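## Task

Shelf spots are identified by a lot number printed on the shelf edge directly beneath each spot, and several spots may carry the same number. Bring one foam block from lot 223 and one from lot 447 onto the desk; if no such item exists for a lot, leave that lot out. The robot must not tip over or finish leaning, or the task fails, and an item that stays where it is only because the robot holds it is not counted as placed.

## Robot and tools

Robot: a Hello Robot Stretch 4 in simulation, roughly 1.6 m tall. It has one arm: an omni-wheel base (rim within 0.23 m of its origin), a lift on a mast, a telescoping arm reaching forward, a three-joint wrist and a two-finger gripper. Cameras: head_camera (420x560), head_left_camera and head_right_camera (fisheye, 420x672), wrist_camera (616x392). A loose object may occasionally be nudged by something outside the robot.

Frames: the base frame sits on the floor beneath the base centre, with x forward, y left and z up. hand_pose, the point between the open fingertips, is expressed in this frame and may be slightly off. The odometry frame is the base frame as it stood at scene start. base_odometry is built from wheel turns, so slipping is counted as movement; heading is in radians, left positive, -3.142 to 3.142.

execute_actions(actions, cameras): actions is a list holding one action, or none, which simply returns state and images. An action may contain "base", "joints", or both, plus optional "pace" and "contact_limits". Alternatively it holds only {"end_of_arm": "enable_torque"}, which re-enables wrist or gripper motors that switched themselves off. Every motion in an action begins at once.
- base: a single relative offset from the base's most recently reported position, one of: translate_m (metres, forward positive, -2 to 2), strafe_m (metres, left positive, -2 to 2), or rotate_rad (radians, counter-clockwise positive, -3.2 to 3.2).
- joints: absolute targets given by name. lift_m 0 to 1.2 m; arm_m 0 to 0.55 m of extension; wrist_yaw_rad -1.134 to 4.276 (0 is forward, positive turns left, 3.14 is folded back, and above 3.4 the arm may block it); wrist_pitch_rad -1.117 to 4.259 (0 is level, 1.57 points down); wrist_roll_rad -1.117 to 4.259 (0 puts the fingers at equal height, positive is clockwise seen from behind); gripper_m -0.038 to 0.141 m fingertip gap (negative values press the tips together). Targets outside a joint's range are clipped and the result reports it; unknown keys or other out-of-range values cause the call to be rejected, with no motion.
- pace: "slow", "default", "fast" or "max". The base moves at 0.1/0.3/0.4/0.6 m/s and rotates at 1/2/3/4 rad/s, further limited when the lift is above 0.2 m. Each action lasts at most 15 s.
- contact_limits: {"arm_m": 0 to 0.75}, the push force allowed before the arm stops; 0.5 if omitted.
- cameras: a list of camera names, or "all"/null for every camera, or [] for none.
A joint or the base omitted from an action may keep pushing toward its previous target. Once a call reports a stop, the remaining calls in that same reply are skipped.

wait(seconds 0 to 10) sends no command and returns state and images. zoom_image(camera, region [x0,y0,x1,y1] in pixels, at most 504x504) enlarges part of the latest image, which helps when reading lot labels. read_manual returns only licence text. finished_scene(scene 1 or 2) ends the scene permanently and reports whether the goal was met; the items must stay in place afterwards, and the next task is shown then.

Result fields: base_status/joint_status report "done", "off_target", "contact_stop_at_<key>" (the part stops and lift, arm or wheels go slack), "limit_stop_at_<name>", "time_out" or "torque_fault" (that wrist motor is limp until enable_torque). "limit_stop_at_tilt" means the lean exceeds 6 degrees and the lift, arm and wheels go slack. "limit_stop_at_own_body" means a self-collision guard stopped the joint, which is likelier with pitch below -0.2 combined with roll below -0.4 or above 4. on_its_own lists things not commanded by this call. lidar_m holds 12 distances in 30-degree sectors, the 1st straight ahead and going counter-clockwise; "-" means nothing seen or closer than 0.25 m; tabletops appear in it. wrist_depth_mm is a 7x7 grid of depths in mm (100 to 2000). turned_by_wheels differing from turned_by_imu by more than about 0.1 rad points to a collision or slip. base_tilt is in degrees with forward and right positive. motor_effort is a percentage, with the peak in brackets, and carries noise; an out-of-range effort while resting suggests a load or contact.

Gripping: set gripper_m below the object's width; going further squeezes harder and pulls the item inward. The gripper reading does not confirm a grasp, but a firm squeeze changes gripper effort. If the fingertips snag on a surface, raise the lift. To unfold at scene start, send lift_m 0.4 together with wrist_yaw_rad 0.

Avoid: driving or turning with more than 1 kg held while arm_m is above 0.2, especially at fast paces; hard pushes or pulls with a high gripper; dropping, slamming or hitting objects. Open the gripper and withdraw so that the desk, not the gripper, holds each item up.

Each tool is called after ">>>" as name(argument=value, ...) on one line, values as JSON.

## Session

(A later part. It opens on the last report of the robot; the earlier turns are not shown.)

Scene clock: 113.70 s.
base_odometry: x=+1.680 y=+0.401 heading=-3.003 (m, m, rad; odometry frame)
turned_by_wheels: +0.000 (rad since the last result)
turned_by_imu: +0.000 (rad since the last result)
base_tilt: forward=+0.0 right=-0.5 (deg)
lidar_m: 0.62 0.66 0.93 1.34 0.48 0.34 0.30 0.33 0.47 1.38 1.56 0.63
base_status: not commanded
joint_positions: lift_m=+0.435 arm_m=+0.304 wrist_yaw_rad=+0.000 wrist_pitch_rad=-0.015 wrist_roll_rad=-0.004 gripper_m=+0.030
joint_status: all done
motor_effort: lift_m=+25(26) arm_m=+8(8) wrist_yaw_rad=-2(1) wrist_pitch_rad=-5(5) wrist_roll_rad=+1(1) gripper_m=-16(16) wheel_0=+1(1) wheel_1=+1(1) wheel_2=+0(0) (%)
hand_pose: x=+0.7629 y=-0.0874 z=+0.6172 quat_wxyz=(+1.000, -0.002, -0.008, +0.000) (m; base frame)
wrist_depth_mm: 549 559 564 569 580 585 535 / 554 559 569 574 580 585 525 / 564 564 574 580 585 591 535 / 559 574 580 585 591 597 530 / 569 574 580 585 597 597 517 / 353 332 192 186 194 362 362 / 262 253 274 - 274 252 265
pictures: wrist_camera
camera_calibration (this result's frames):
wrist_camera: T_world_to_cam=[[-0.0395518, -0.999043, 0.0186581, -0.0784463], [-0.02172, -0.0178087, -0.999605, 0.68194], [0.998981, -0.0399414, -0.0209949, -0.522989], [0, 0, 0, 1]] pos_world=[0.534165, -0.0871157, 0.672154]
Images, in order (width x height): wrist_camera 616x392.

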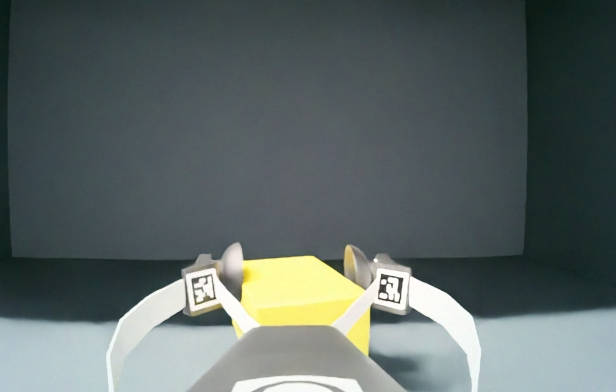

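>>> execute_actions(actions=[{"joints":{"gripper_m":0.015}}], cameras=[])

>>> execute_actions(actions=[{"joints":{"arm_m":0}}], cameras=["wrist_camera"])

>>> execute_actions(actions=[{"base":{"rotate_rad":-1.57}}], cameras=[])

>>> execute_actions(actions=[{"base":{"strafe_m":0.15},"joints":{"lift_m":0.25}}], cameras=["head_camera"])

Scene clock: 115.13 s.
base_odometry: x=+1.680 y=+0.401 heading=-3.003 (m, m, rad; odometry frame)
turned_by_wheels: +0.000 (rad since the last result)
turned_by_imu: +0.001 (rad since the last result)
base_tilt: forward=-0.1 right=-0.5 (deg)
lidar_m: 0.62 0.65 0.95 1.30 0.49 0.33 0.31 0.33 0.48 1.40 1.60 0.66
base_status: not commanded
joint_positions: lift_m=+0.435 arm_m=+0.304 wrist_yaw_rad=+0.000 wrist_pitch_rad=-0.015 wrist_roll_rad=-0.004 gripper_m=+0.015
joint_status: all done
motor_effort: lift_m=+25(25) arm_m=+9(8) wrist_yaw_rad=-1(1) wrist_pitch_rad=-6(7) wrist_roll_rad=+1(2) gripper_m=-19(19) wheel_0=+1(1) wheel_1=+1(1) wheel_2=+0(0) (%)
hand_pose: x=+0.7629 y=-0.0874 z=+0.6172 quat_wxyz=(+1.000, -0.002, -0.008, +0.000) (m; base frame)
wrist_depth_mm: 554 554 569 574 569 580 530 / 554 564 569 574 580 585 530 / 559 564 574 580 580 597 530 / 564 564 574 591 591 597 535 / 564 569 580 585 591 603 517 / 353 312 191 182 189 336 362 / 262 253 273 - 260 256 265
pictures: none
No camera images: the call's "cameras" was empty. Leave "cameras" out to get every camera's image.

Scene clock: 117.17 s.
base_odometry: x=+1.680 y=+0.401 heading=-3.003 (m, m, rad; odometry frame)
turned_by_wheels: +0.000 (rad since the last result)
turned_by_imu: +0.001 (rad since the last result)
base_tilt: forward=-0.1 right=-0.4 (deg)
lidar_m: 0.61 0.67 0.94 1.31 0.51 0.34 0.31 0.33 0.48 1.38 1.57 0.67
base_status: not commanded
joint_positions: lift_m=+0.435 arm_m=+0.001 wrist_yaw_rad=+0.000 wrist_pitch_rad=-0.015 wrist_roll_rad=-0.004 gripper_m=+0.015
joint_status: all done
motor_effort: lift_m=+25(25) arm_m=-9(6) wrist_yaw_rad=-2(4) wrist_pitch_rad=-9(10) wrist_roll_rad=+1(0) gripper_m=-19(18) wheel_0=+0(0) wheel_1=+1(1) wheel_2=+0(0) (%)
hand_pose: x=+0.4608 y=-0.0875 z=+0.6171 quat_wxyz=(+1.000, -0.002, -0.008, +0.000) (m; base frame)
wrist_depth_mm: 676 750 768 778 759 676 530 / 683 854 866 866 866 732 525 / 699 854 866 878 891 732 530 / 699 866 866 891 891 741 530 / 615 647 654 661 654 640 517 / 433 424 190 183 190 449 484 / 676 891 904 - 931 676 535
pictures: wrist_camera
camera_calibration (this result's frames):
wrist_camera: T_world_to_cam=[[-0.0396893, -0.999038, 0.0186758, -0.0903783], [-0.0221813, -0.017805, -0.999595, 0.675454], [0.998966, -0.0400875, -0.0214533, -0.221007], [0, 0, 0, 1]] pos_world=[0.232174, -0.0871245, 0.672127]
Images, in order (width x height): wrist_camera 616x392.

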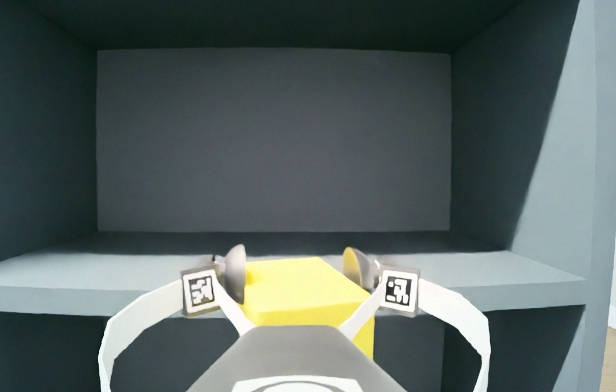

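Scene clock: 119.23 s.
base_odometry: x=+1.680 y=+0.401 heading=+1.711 (m, m, rad; odometry frame)
turned_by_wheels: -1.570 (rad since the last result)
turned_by_imu: -1.554 (rad since the last result)
base_tilt: forward=-0.1 right=-0.4 (deg)
lidar_m: 1.32 1.56 0.63 0.62 0.66 0.94 1.36 0.46 0.34 0.31 0.33 0.48
base_status: done
joint_positions: lift_m=+0.435 arm_m=+0.002 wrist_yaw_rad=+0.000 wrist_pitch_rad=-0.015 wrist_roll_rad=-0.004 gripper_m=+0.015
joint_status: not commanded
motor_effort: lift_m=+24(25) arm_m=-9(8) wrist_yaw_rad=-2(2) wrist_pitch_rad=-8(8) wrist_roll_rad=+0(0) gripper_m=-17(18) wheel_0=+1(7) wheel_1=+3(8) wheel_2=-1(5) (%)
hand_pose: x=+0.4609 y=-0.0874 z=+0.6172 quat_wxyz=(+1.000, -0.002, -0.008, +0.000) (m; base frame)
wrist_depth_mm: 1255 1255 1255 1255 904 492 364 / 1255 1229 1255 1255 917 492 366 / 1255 1281 1281 1308 917 500 368 / 1255 1255 1308 1308 931 500 359 / 1281 1281 1281 1308 741 500 368 / 1281 1281 190 183 190 433 366 / 1281 1281 1308 - 768 455 362
pictures: none
No camera images: the call's "cameras" was empty. Leave "cameras" out to get every camera's image.

Scene clock: 121.10 s.
base_odometry: x=+1.531 y=+0.380 heading=+1.711 (m, m, rad; odometry frame)
turned_by_wheels: +0.000 (rad since the last result)
turned_by_imu: +0.001 (rad since the last result)
base_tilt: forward=+0.0 right=-0.5 (deg)
lidar_m: 1.50 0.66 0.52 0.48 0.49 0.73 1.96 0.70 0.50 0.47 0.49 0.73
base_status: done
joint_positions: lift_m=+0.250 arm_m=+0.001 wrist_yaw_rad=+0.000 wrist_pitch_rad=-0.015 wrist_roll_rad=-0.004 gripper_m=+0.015
joint_status: all done
motor_effort: lift_m=+14(23) arm_m=-8(9) wrist_yaw_rad=+0(0) wrist_pitch_rad=-8(7) wrist_roll_rad=+1(0) gripper_m=-20(19) wheel_0=-1(9) wheel_1=+2(11) wheel_2=+0(2) (%)
hand_pose: x=+0.4609 y=-0.0874 z=+0.4330 quat_wxyz=(+1.000, -0.002, -0.008, +0.000) (m; base frame)
wrist_depth_mm: 1229 1281 1281 1281 1281 768 549 / 1205 1255 1255 1281 1281 768 559 / 1255 1281 1281 1255 1336 788 564 / 1255 1281 1308 1308 1336 778 564 / 1281 1281 1281 1308 1160 788 569 / 1255 1138 190 182 190 683 564 / 946 931 1008 - 946 715 549
pictures: head_camera
Images, in order (width x height): head_camera 420x560.

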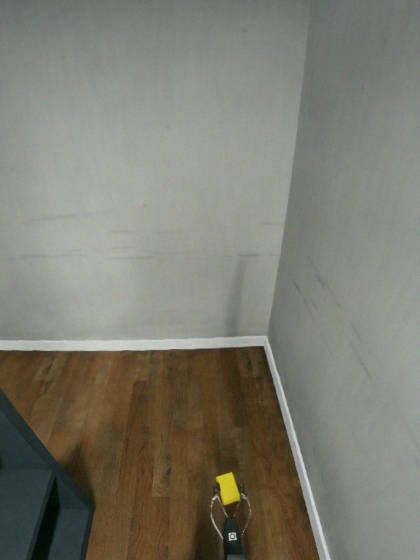

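>>> execute_actions(actions=[{"base":{"translate_m":0.86}}], cameras=[])

>>> execute_actions(actions=[{"base":{"rotate_rad":1.6}}])

Scene clock: 125.73 s.
base_odometry: x=+1.411 y=+1.232 heading=+1.711 (m, m, rad; odometry frame)
turned_by_wheels: +0.000 (rad since the last result)
turned_by_imu: +0.005 (rad since the last result)
base_tilt: forward=+0.0 right=-0.5 (deg)
lidar_m: 0.64 0.63 0.94 2.55 0.62 0.72 1.95 0.69 0.45 0.46 0.51 0.66
base_status: done
joint_positions: lift_m=+0.250 arm_m=+0.001 wrist_yaw_rad=+0.000 wrist_pitch_rad=-0.015 wrist_roll_rad=-0.004 gripper_m=+0.015
joint_status: not commanded
motor_effort: lift_m=+16(16) arm_m=-8(9) wrist_yaw_rad=-1(1) wrist_pitch_rad=-7(7) wrist_roll_rad=+0(1) gripper_m=-20(18) wheel_0=+1(7) wheel_1=+4(7) wheel_2=+0(9) (%)
hand_pose: x=+0.4608 y=-0.0874 z=+0.4329 quat_wxyz=(+1.000, -0.002, -0.008, +0.000) (m; base frame)
wrist_depth_mm: 418 421 427 433 436 445 449 / 418 424 430 436 442 445 452 / 427 430 436 439 445 452 455 / 430 433 439 442 452 455 459 / 430 436 439 442 449 459 466 / 436 436 190 183 189 462 469 / 433 442 445 - 462 466 473
pictures: none
No camera images: the call's "cameras" was empty. Leave "cameras" out to get every camera's image.

Scene clock: 127.80 s.
base_odometry: x=+1.411 y=+1.232 heading=-2.972 (m, m, rad; odometry frame)
turned_by_wheels: +1.600 (rad since the last result)
turned_by_imu: +1.586 (rad since the last result)
base_tilt: forward=+0.0 right=-0.5 (deg)
lidar_m: 2.53 0.57 0.71 1.69 0.66 0.51 0.46 0.50 0.66 0.63 0.68 0.97
base_status: done
joint_positions: lift_m=+0.250 arm_m=+0.001 wrist_yaw_rad=+0.000 wrist_pitch_rad=-0.015 wrist_roll_rad=-0.004 gripper_m=+0.015
joint_status: not commanded
motor_effort: lift_m=+15(15) arm_m=-9(8) wrist_yaw_rad=-1(3) wrist_pitch_rad=-7(9) wrist_roll_rad=-1(0) gripper_m=-20(19) wheel_0=-3(8) wheel_1=-2(9) wheel_2=+1(7) (%)
hand_pose: x=+0.4609 y=-0.0874 z=+0.4329 quat_wxyz=(+1.000, -0.002, -0.008, +0.000) (m; base frame)
wrist_depth_mm: 621 - - - - 1205 831 / 621 - - - - 1205 842 / 627 - - - - 1229 866 / 640 - - - - 1229 866 / 634 - - - 1863 1205 854 / 621 1138 190 183 189 1008 831 / 615 904 1008 - 960 946 831
pictures: head_camera, head_left_camera, head_right_camera, wrist_camera
camera_calibration (this result's frames):
wrist_camera: T_world_to_cam=[[-0.0395017, -0.999045, 0.0186756, -0.0869703], [-0.0221722, -0.0178092, -0.999596, 0.491289], [0.998973, -0.0398998, -0.0214475, -0.224952], [0, 0, 0, 1]] pos_world=[0.232179, -0.0871133, 0.48789]
Images, in order (width x height): head_camera 420x560, head_left_camera 420x672, head_right_camera 420x672, wrist_camera 616x392.

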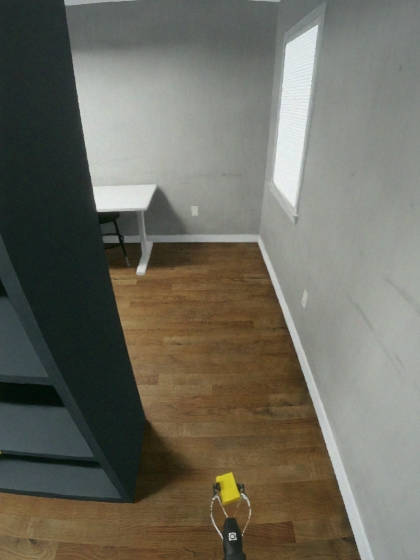

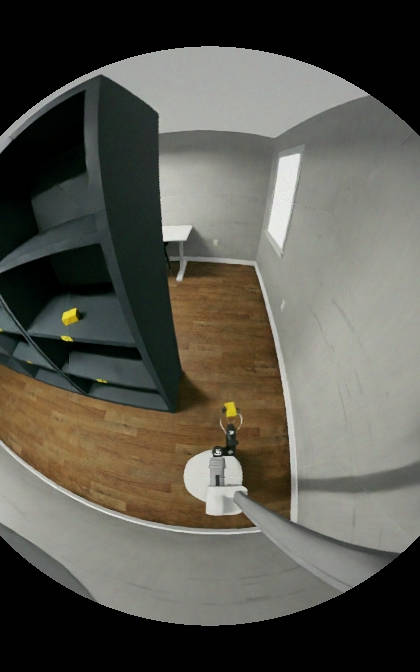

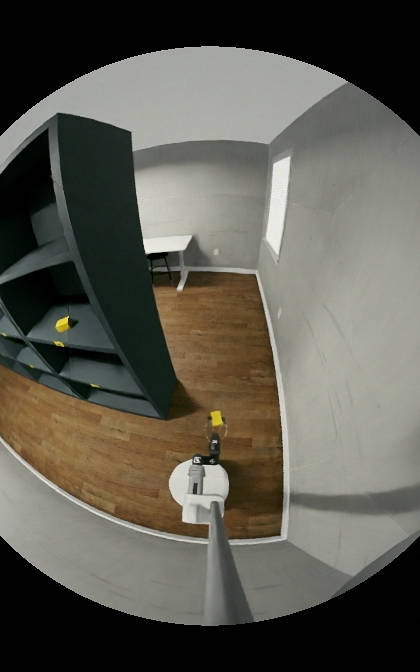

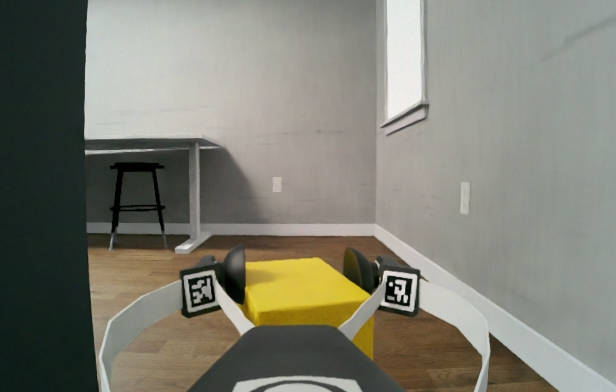

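Nearly identical to scene 1; repeat.

>>> execute_actions(actions=[{"base":{"strafe_m":-0.14}}], cameras=[])

>>> execute_actions(actions=[{"base":{"translate_m":1.65},"pace":"fast"}], cameras=[])

>>> execute_actions(actions=[{"base":{"strafe_m":1.0},"joints":{"lift_m":0.68}}], cameras=["head_camera"])

Scene clock: 129.87 s.
base_odometry: x=+1.387 y=+1.370 heading=-2.972 (m, m, rad; odometry frame)
turned_by_wheels: +0.000 (rad since the last result)
turned_by_imu: +0.001 (rad since the last result)
base_tilt: forward=+0.0 right=-0.5 (deg)
lidar_m: 2.38 0.68 0.74 1.70 0.66 0.49 0.47 0.50 0.52 0.50 0.53 0.77
base_status: done
joint_positions: lift_m=+0.250 arm_m=+0.001 wrist_yaw_rad=+0.000 wrist_pitch_rad=-0.015 wrist_roll_rad=-0.004 gripper_m=+0.015
joint_status: not commanded
motor_effort: lift_m=+15(15) arm_m=-9(8) wrist_yaw_rad=-3(1) wrist_pitch_rad=-6(7) wrist_roll_rad=+0(1) gripper_m=-19(20) wheel_0=+1(9) wheel_1=-1(11) wheel_2=+1(2) (%)
hand_pose: x=+0.4608 y=-0.0874 z=+0.4329 quat_wxyz=(+1.000, -0.002, -0.008, +0.000) (m; base frame)
wrist_depth_mm: - - - - 1756 904 640 / - - - - 1756 917 647 / - - - - 1863 931 654 / - - - - 1863 917 661 / - - - - 1430 931 654 / 1336 1138 190 182 190 798 647 / 960 931 1008 - 946 809 634
pictures: none
No camera images: the call's "cameras" was empty. Leave "cameras" out to get every camera's image.

Scene clock: 135.27 s.
base_odometry: x=-0.239 y=+1.091 heading=-2.972 (m, m, rad; odometry frame)
turned_by_wheels: +0.000 (rad since the last result)
turned_by_imu: +0.008 (rad since the last result)
base_tilt: forward=-0.1 right=-0.5 (deg)
lidar_m: 1.57 1.01 1.19 2.28 0.93 0.80 2.03 0.79 0.59 0.57 0.59 0.82
base_status: done
joint_positions: lift_m=+0.250 arm_m=+0.001 wrist_yaw_rad=+0.000 wrist_pitch_rad=-0.015 wrist_roll_rad=-0.004 gripper_m=+0.015
joint_status: not commanded
motor_effort: lift_m=+15(15) arm_m=-8(9) wrist_yaw_rad=-2(3) wrist_pitch_rad=-9(8) wrist_roll_rad=+0(0) gripper_m=-19(21) wheel_0=+2(8) wheel_1=+1(9) wheel_2=+0(13) (%)
hand_pose: x=+0.4608 y=-0.0874 z=+0.4329 quat_wxyz=(+1.000, -0.002, -0.008, +0.000) (m; base frame)
wrist_depth_mm: 1308 1336 1308 1336 1366 1060 723 / 1336 1336 1336 1336 1336 1078 750 / 1336 1336 1366 1366 1397 1078 759 / 1366 1366 1366 1366 1397 1078 759 / 1366 1397 1397 1366 1397 1060 759 / 1182 1138 190 183 190 931 750 / 976 917 991 - 960 891 732
pictures: none
No camera images: the call's "cameras" was empty. Leave "cameras" out to get every camera's image.

Scene clock: 139.93 s.
base_odometry: x=-0.070 y=+0.105 heading=-2.972 (m, m, rad; odometry frame)
turned_by_wheels: +0.000 (rad since the last result)
turned_by_imu: +0.004 (rad since the last result)
base_tilt: forward=+0.0 right=-0.5 (deg)
lidar_m: 0.82 0.89 1.26 2.13 0.85 0.64 0.61 0.66 1.62 1.56 1.63 0.88
base_status: done
joint_positions: lift_m=+0.680 arm_m=+0.001 wrist_yaw_rad=+0.000 wrist_pitch_rad=-0.015 wrist_roll_rad=-0.004 gripper_m=+0.015
joint_status: all done
motor_effort: lift_m=+25(25) arm_m=-8(8) wrist_yaw_rad=-1(1) wrist_pitch_rad=-8(8) wrist_roll_rad=+0(1) gripper_m=-20(19) wheel_0=-2(10) wheel_1=+1(9) wheel_2=-1(1) (%)
hand_pose: x=+0.4608 y=-0.0874 z=+0.8621 quat_wxyz=(+1.000, -0.002, -0.008, +0.000) (m; base frame)
wrist_depth_mm: 1366 1397 1397 1430 1366 1397 1430 / 1397 1366 1397 1397 1397 1430 1430 / 1430 1430 1397 1397 1397 1430 1397 / 1397 1397 1366 1430 1430 1430 1430 / 891 917 931 946 946 1464 1464 / 1430 621 190 182 190 654 1464 / 1430 1430 809 - 1464 1499 1464
pictures: head_camera
Images, in order (width x height): head_camera 420x560.

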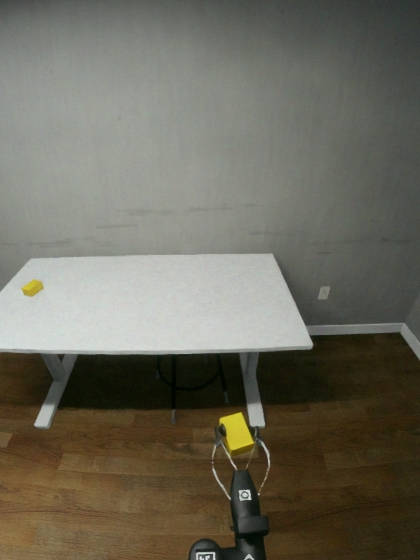

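>>> execute_actions(actions=[{"base":{"translate_m":0.2},"joints":{"arm_m":0.4}}], cameras=["head_camera"])

>>> execute_actions(actions=[{"joints":{"lift_m":0.602}}], cameras=["wrist_camera"])

Scene clock: 142.67 s.
base_odometry: x=-0.267 y=+0.072 heading=-2.971 (m, m, rad; odometry frame)
turned_by_wheels: +0.001 (rad since the last result)
turned_by_imu: +0.002 (rad since the last result)
base_tilt: forward=+0.0 right=-0.5 (deg)
lidar_m: 0.64 0.68 0.95 2.65 1.12 0.84 0.81 0.86 1.61 1.55 1.64 0.64
base_status: done
joint_positions: lift_m=+0.680 arm_m=+0.399 wrist_yaw_rad=+0.000 wrist_pitch_rad=-0.015 wrist_roll_rad=-0.004 gripper_m=+0.015
joint_status: all done
motor_effort: lift_m=+24(24) arm_m=+8(8) wrist_yaw_rad=-2(1) wrist_pitch_rad=-7(8) wrist_roll_rad=+0(0) gripper_m=-18(17) wheel_0=+2(6) wheel_1=+3(8) wheel_2=+2(11) (%)
hand_pose: x=+0.8579 y=-0.0874 z=+0.8622 quat_wxyz=(+1.000, -0.002, -0.008, +0.000) (m; base frame)
wrist_depth_mm: 798 798 798 809 809 798 809 / 809 798 809 809 809 820 809 / 809 820 809 809 809 809 809 / 809 820 809 820 820 831 831 / 831 820 831 831 831 831 842 / 508 452 190 182 189 484 676 / 379 362 394 - 373 368 382
pictures: head_camera
Images, in order (width x height): head_camera 420x560.

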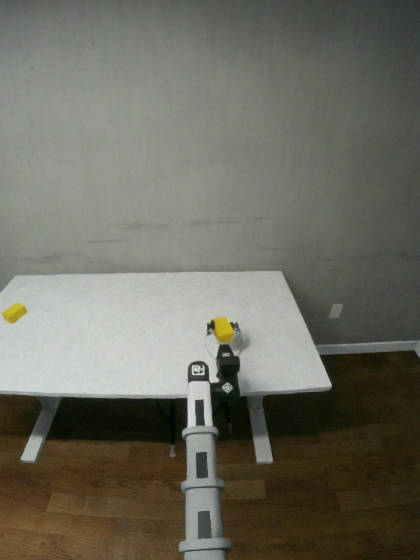

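Scene clock: 143.97 s.
base_odometry: x=-0.267 y=+0.072 heading=-2.971 (m, m, rad; odometry frame)
turned_by_wheels: +0.000 (rad since the last result)
turned_by_imu: +0.001 (rad since the last result)
base_tilt: forward=+0.0 right=-0.5 (deg)
lidar_m: 0.63 0.66 0.94 2.66 1.12 0.84 0.82 0.84 1.59 1.56 1.62 0.66
base_status: not commanded
joint_positions: lift_m=+0.602 arm_m=+0.399 wrist_yaw_rad=+0.000 wrist_pitch_rad=-0.015 wrist_roll_rad=-0.004 gripper_m=+0.015
joint_status: all done
motor_effort: lift_m=+14(23) arm_m=+8(8) wrist_yaw_rad=-1(2) wrist_pitch_rad=-7(5) wrist_roll_rad=+0(1) gripper_m=-19(17) wheel_0=+2(2) wheel_1=+3(3) wheel_2=+2(2) (%)
hand_pose: x=+0.8579 y=-0.0874 z=+0.7850 quat_wxyz=(+1.000, -0.002, -0.008, +0.000) (m; base frame)
wrist_depth_mm: 798 798 798 809 798 809 798 / 798 798 809 809 798 809 809 / 798 820 809 809 820 809 831 / 809 820 820 820 831 831 820 / 521 539 554 554 559 549 691 / 301 267 190 182 190 287 309 / 224 215 235 - 222 219 -
pictures: wrist_camera
camera_calibration (this result's frames):
wrist_camera: T_world_to_cam=[[-0.0394139, -0.99905, 0.0185744, -0.0778333], [-0.0219292, -0.0177195, -0.999602, 0.851923], [0.998982, -0.0398055, -0.02121, -0.614224], [0, 0, 0, 1]] pos_world=[0.629213, -0.0871132, 0.840002]
Images, in order (width x height): wrist_camera 616x392.

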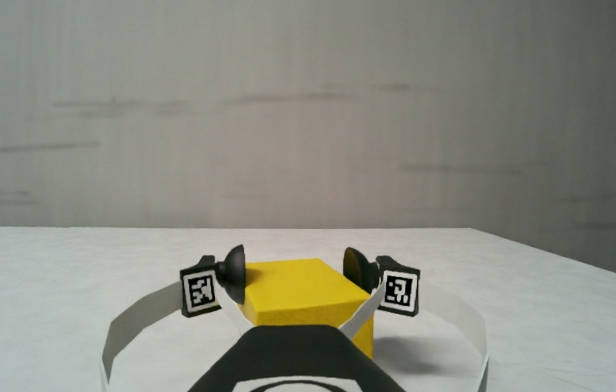

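>>> execute_actions(actions=[{"joints":{"gripper_m":0.13}}], cameras=[])

>>> execute_actions(actions=[{"joints":{"arm_m":0}}], cameras=["head_camera"])

Scene clock: 146.37 s.
base_odometry: x=-0.267 y=+0.072 heading=-2.971 (m, m, rad; odometry frame)
turned_by_wheels: +0.000 (rad since the last result)
turned_by_imu: +0.001 (rad since the last result)
base_tilt: forward=+0.0 right=-0.5 (deg)
lidar_m: 0.62 0.67 0.95 2.65 1.13 0.85 0.81 0.87 1.63 1.55 1.60 0.65
base_status: not commanded
joint_positions: lift_m=+0.602 arm_m=+0.399 wrist_yaw_rad=+0.000 wrist_pitch_rad=-0.015 wrist_roll_rad=-0.004 gripper_m=+0.130
joint_status: all done
motor_effort: lift_m=+14(14) arm_m=+8(8) wrist_yaw_rad=-2(3) wrist_pitch_rad=-7(6) wrist_roll_rad=+0(1) gripper_m=-2(18) wheel_0=+2(2) wheel_1=+3(3) wheel_2=+2(2) (%)
hand_pose: x=+0.8579 y=-0.0874 z=+0.7850 quat_wxyz=(+1.000, -0.002, -0.008, +0.000) (m; base frame)
wrist_depth_mm: 798 798 798 809 809 798 798 / 809 809 798 820 798 809 820 / 798 820 809 809 809 820 820 / 820 820 820 820 820 831 831 / 525 539 554 559 559 549 683 / 304 268 231 195 273 310 310 / 225 218 234 - 236 218 -
pictures: none
No camera images: the call's "cameras" was empty. Leave "cameras" out to get every camera's image.

Scene clock: 148.67 s.
base_odometry: x=-0.267 y=+0.072 heading=-2.971 (m, m, rad; odometry frame)
turned_by_wheels: +0.000 (rad since the last result)
turned_by_imu: +0.001 (rad since the last result)
base_tilt: forward=+0.0 right=-0.5 (deg)
lidar_m: 0.60 0.67 0.92 2.65 1.13 0.86 0.81 0.85 1.63 1.56 1.64 0.64
base_status: not commanded
joint_positions: lift_m=+0.602 arm_m=+0.001 wrist_yaw_rad=+0.000 wrist_pitch_rad=-0.016 wrist_roll_rad=-0.004 gripper_m=+0.130
joint_status: all done
motor_effort: lift_m=+14(14) arm_m=-9(10) wrist_yaw_rad=+1(2) wrist_pitch_rad=-7(7) wrist_roll_rad=-1(1) gripper_m=+0(2) wheel_0=+2(2) wheel_1=+3(3) wheel_2=+2(2) (%)
hand_pose: x=+0.4608 y=-0.0874 z=+0.7851 quat_wxyz=(+1.000, -0.002, -0.008, +0.000) (m; base frame)
wrist_depth_mm: 1182 1160 1182 1182 1182 1182 1182 / 1182 1205 1205 1182 1182 1205 1205 / 1205 1205 1205 1205 1205 1205 1229 / 1205 1229 1205 1229 1229 1229 1229 / 539 549 564 574 574 564 1255 / 1229 654 430 430 788 1229 1255 / 1229 640 603 - 1060 1255 1255
pictures: head_camera
Images, in order (width x height): head_camera 420x560.

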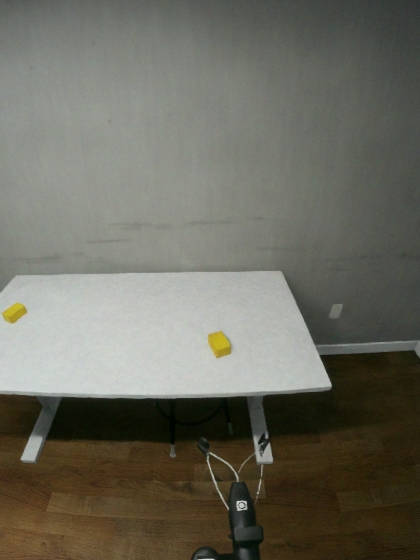

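>>> finished_scene(scene=2)

The scene is finished: the task was done.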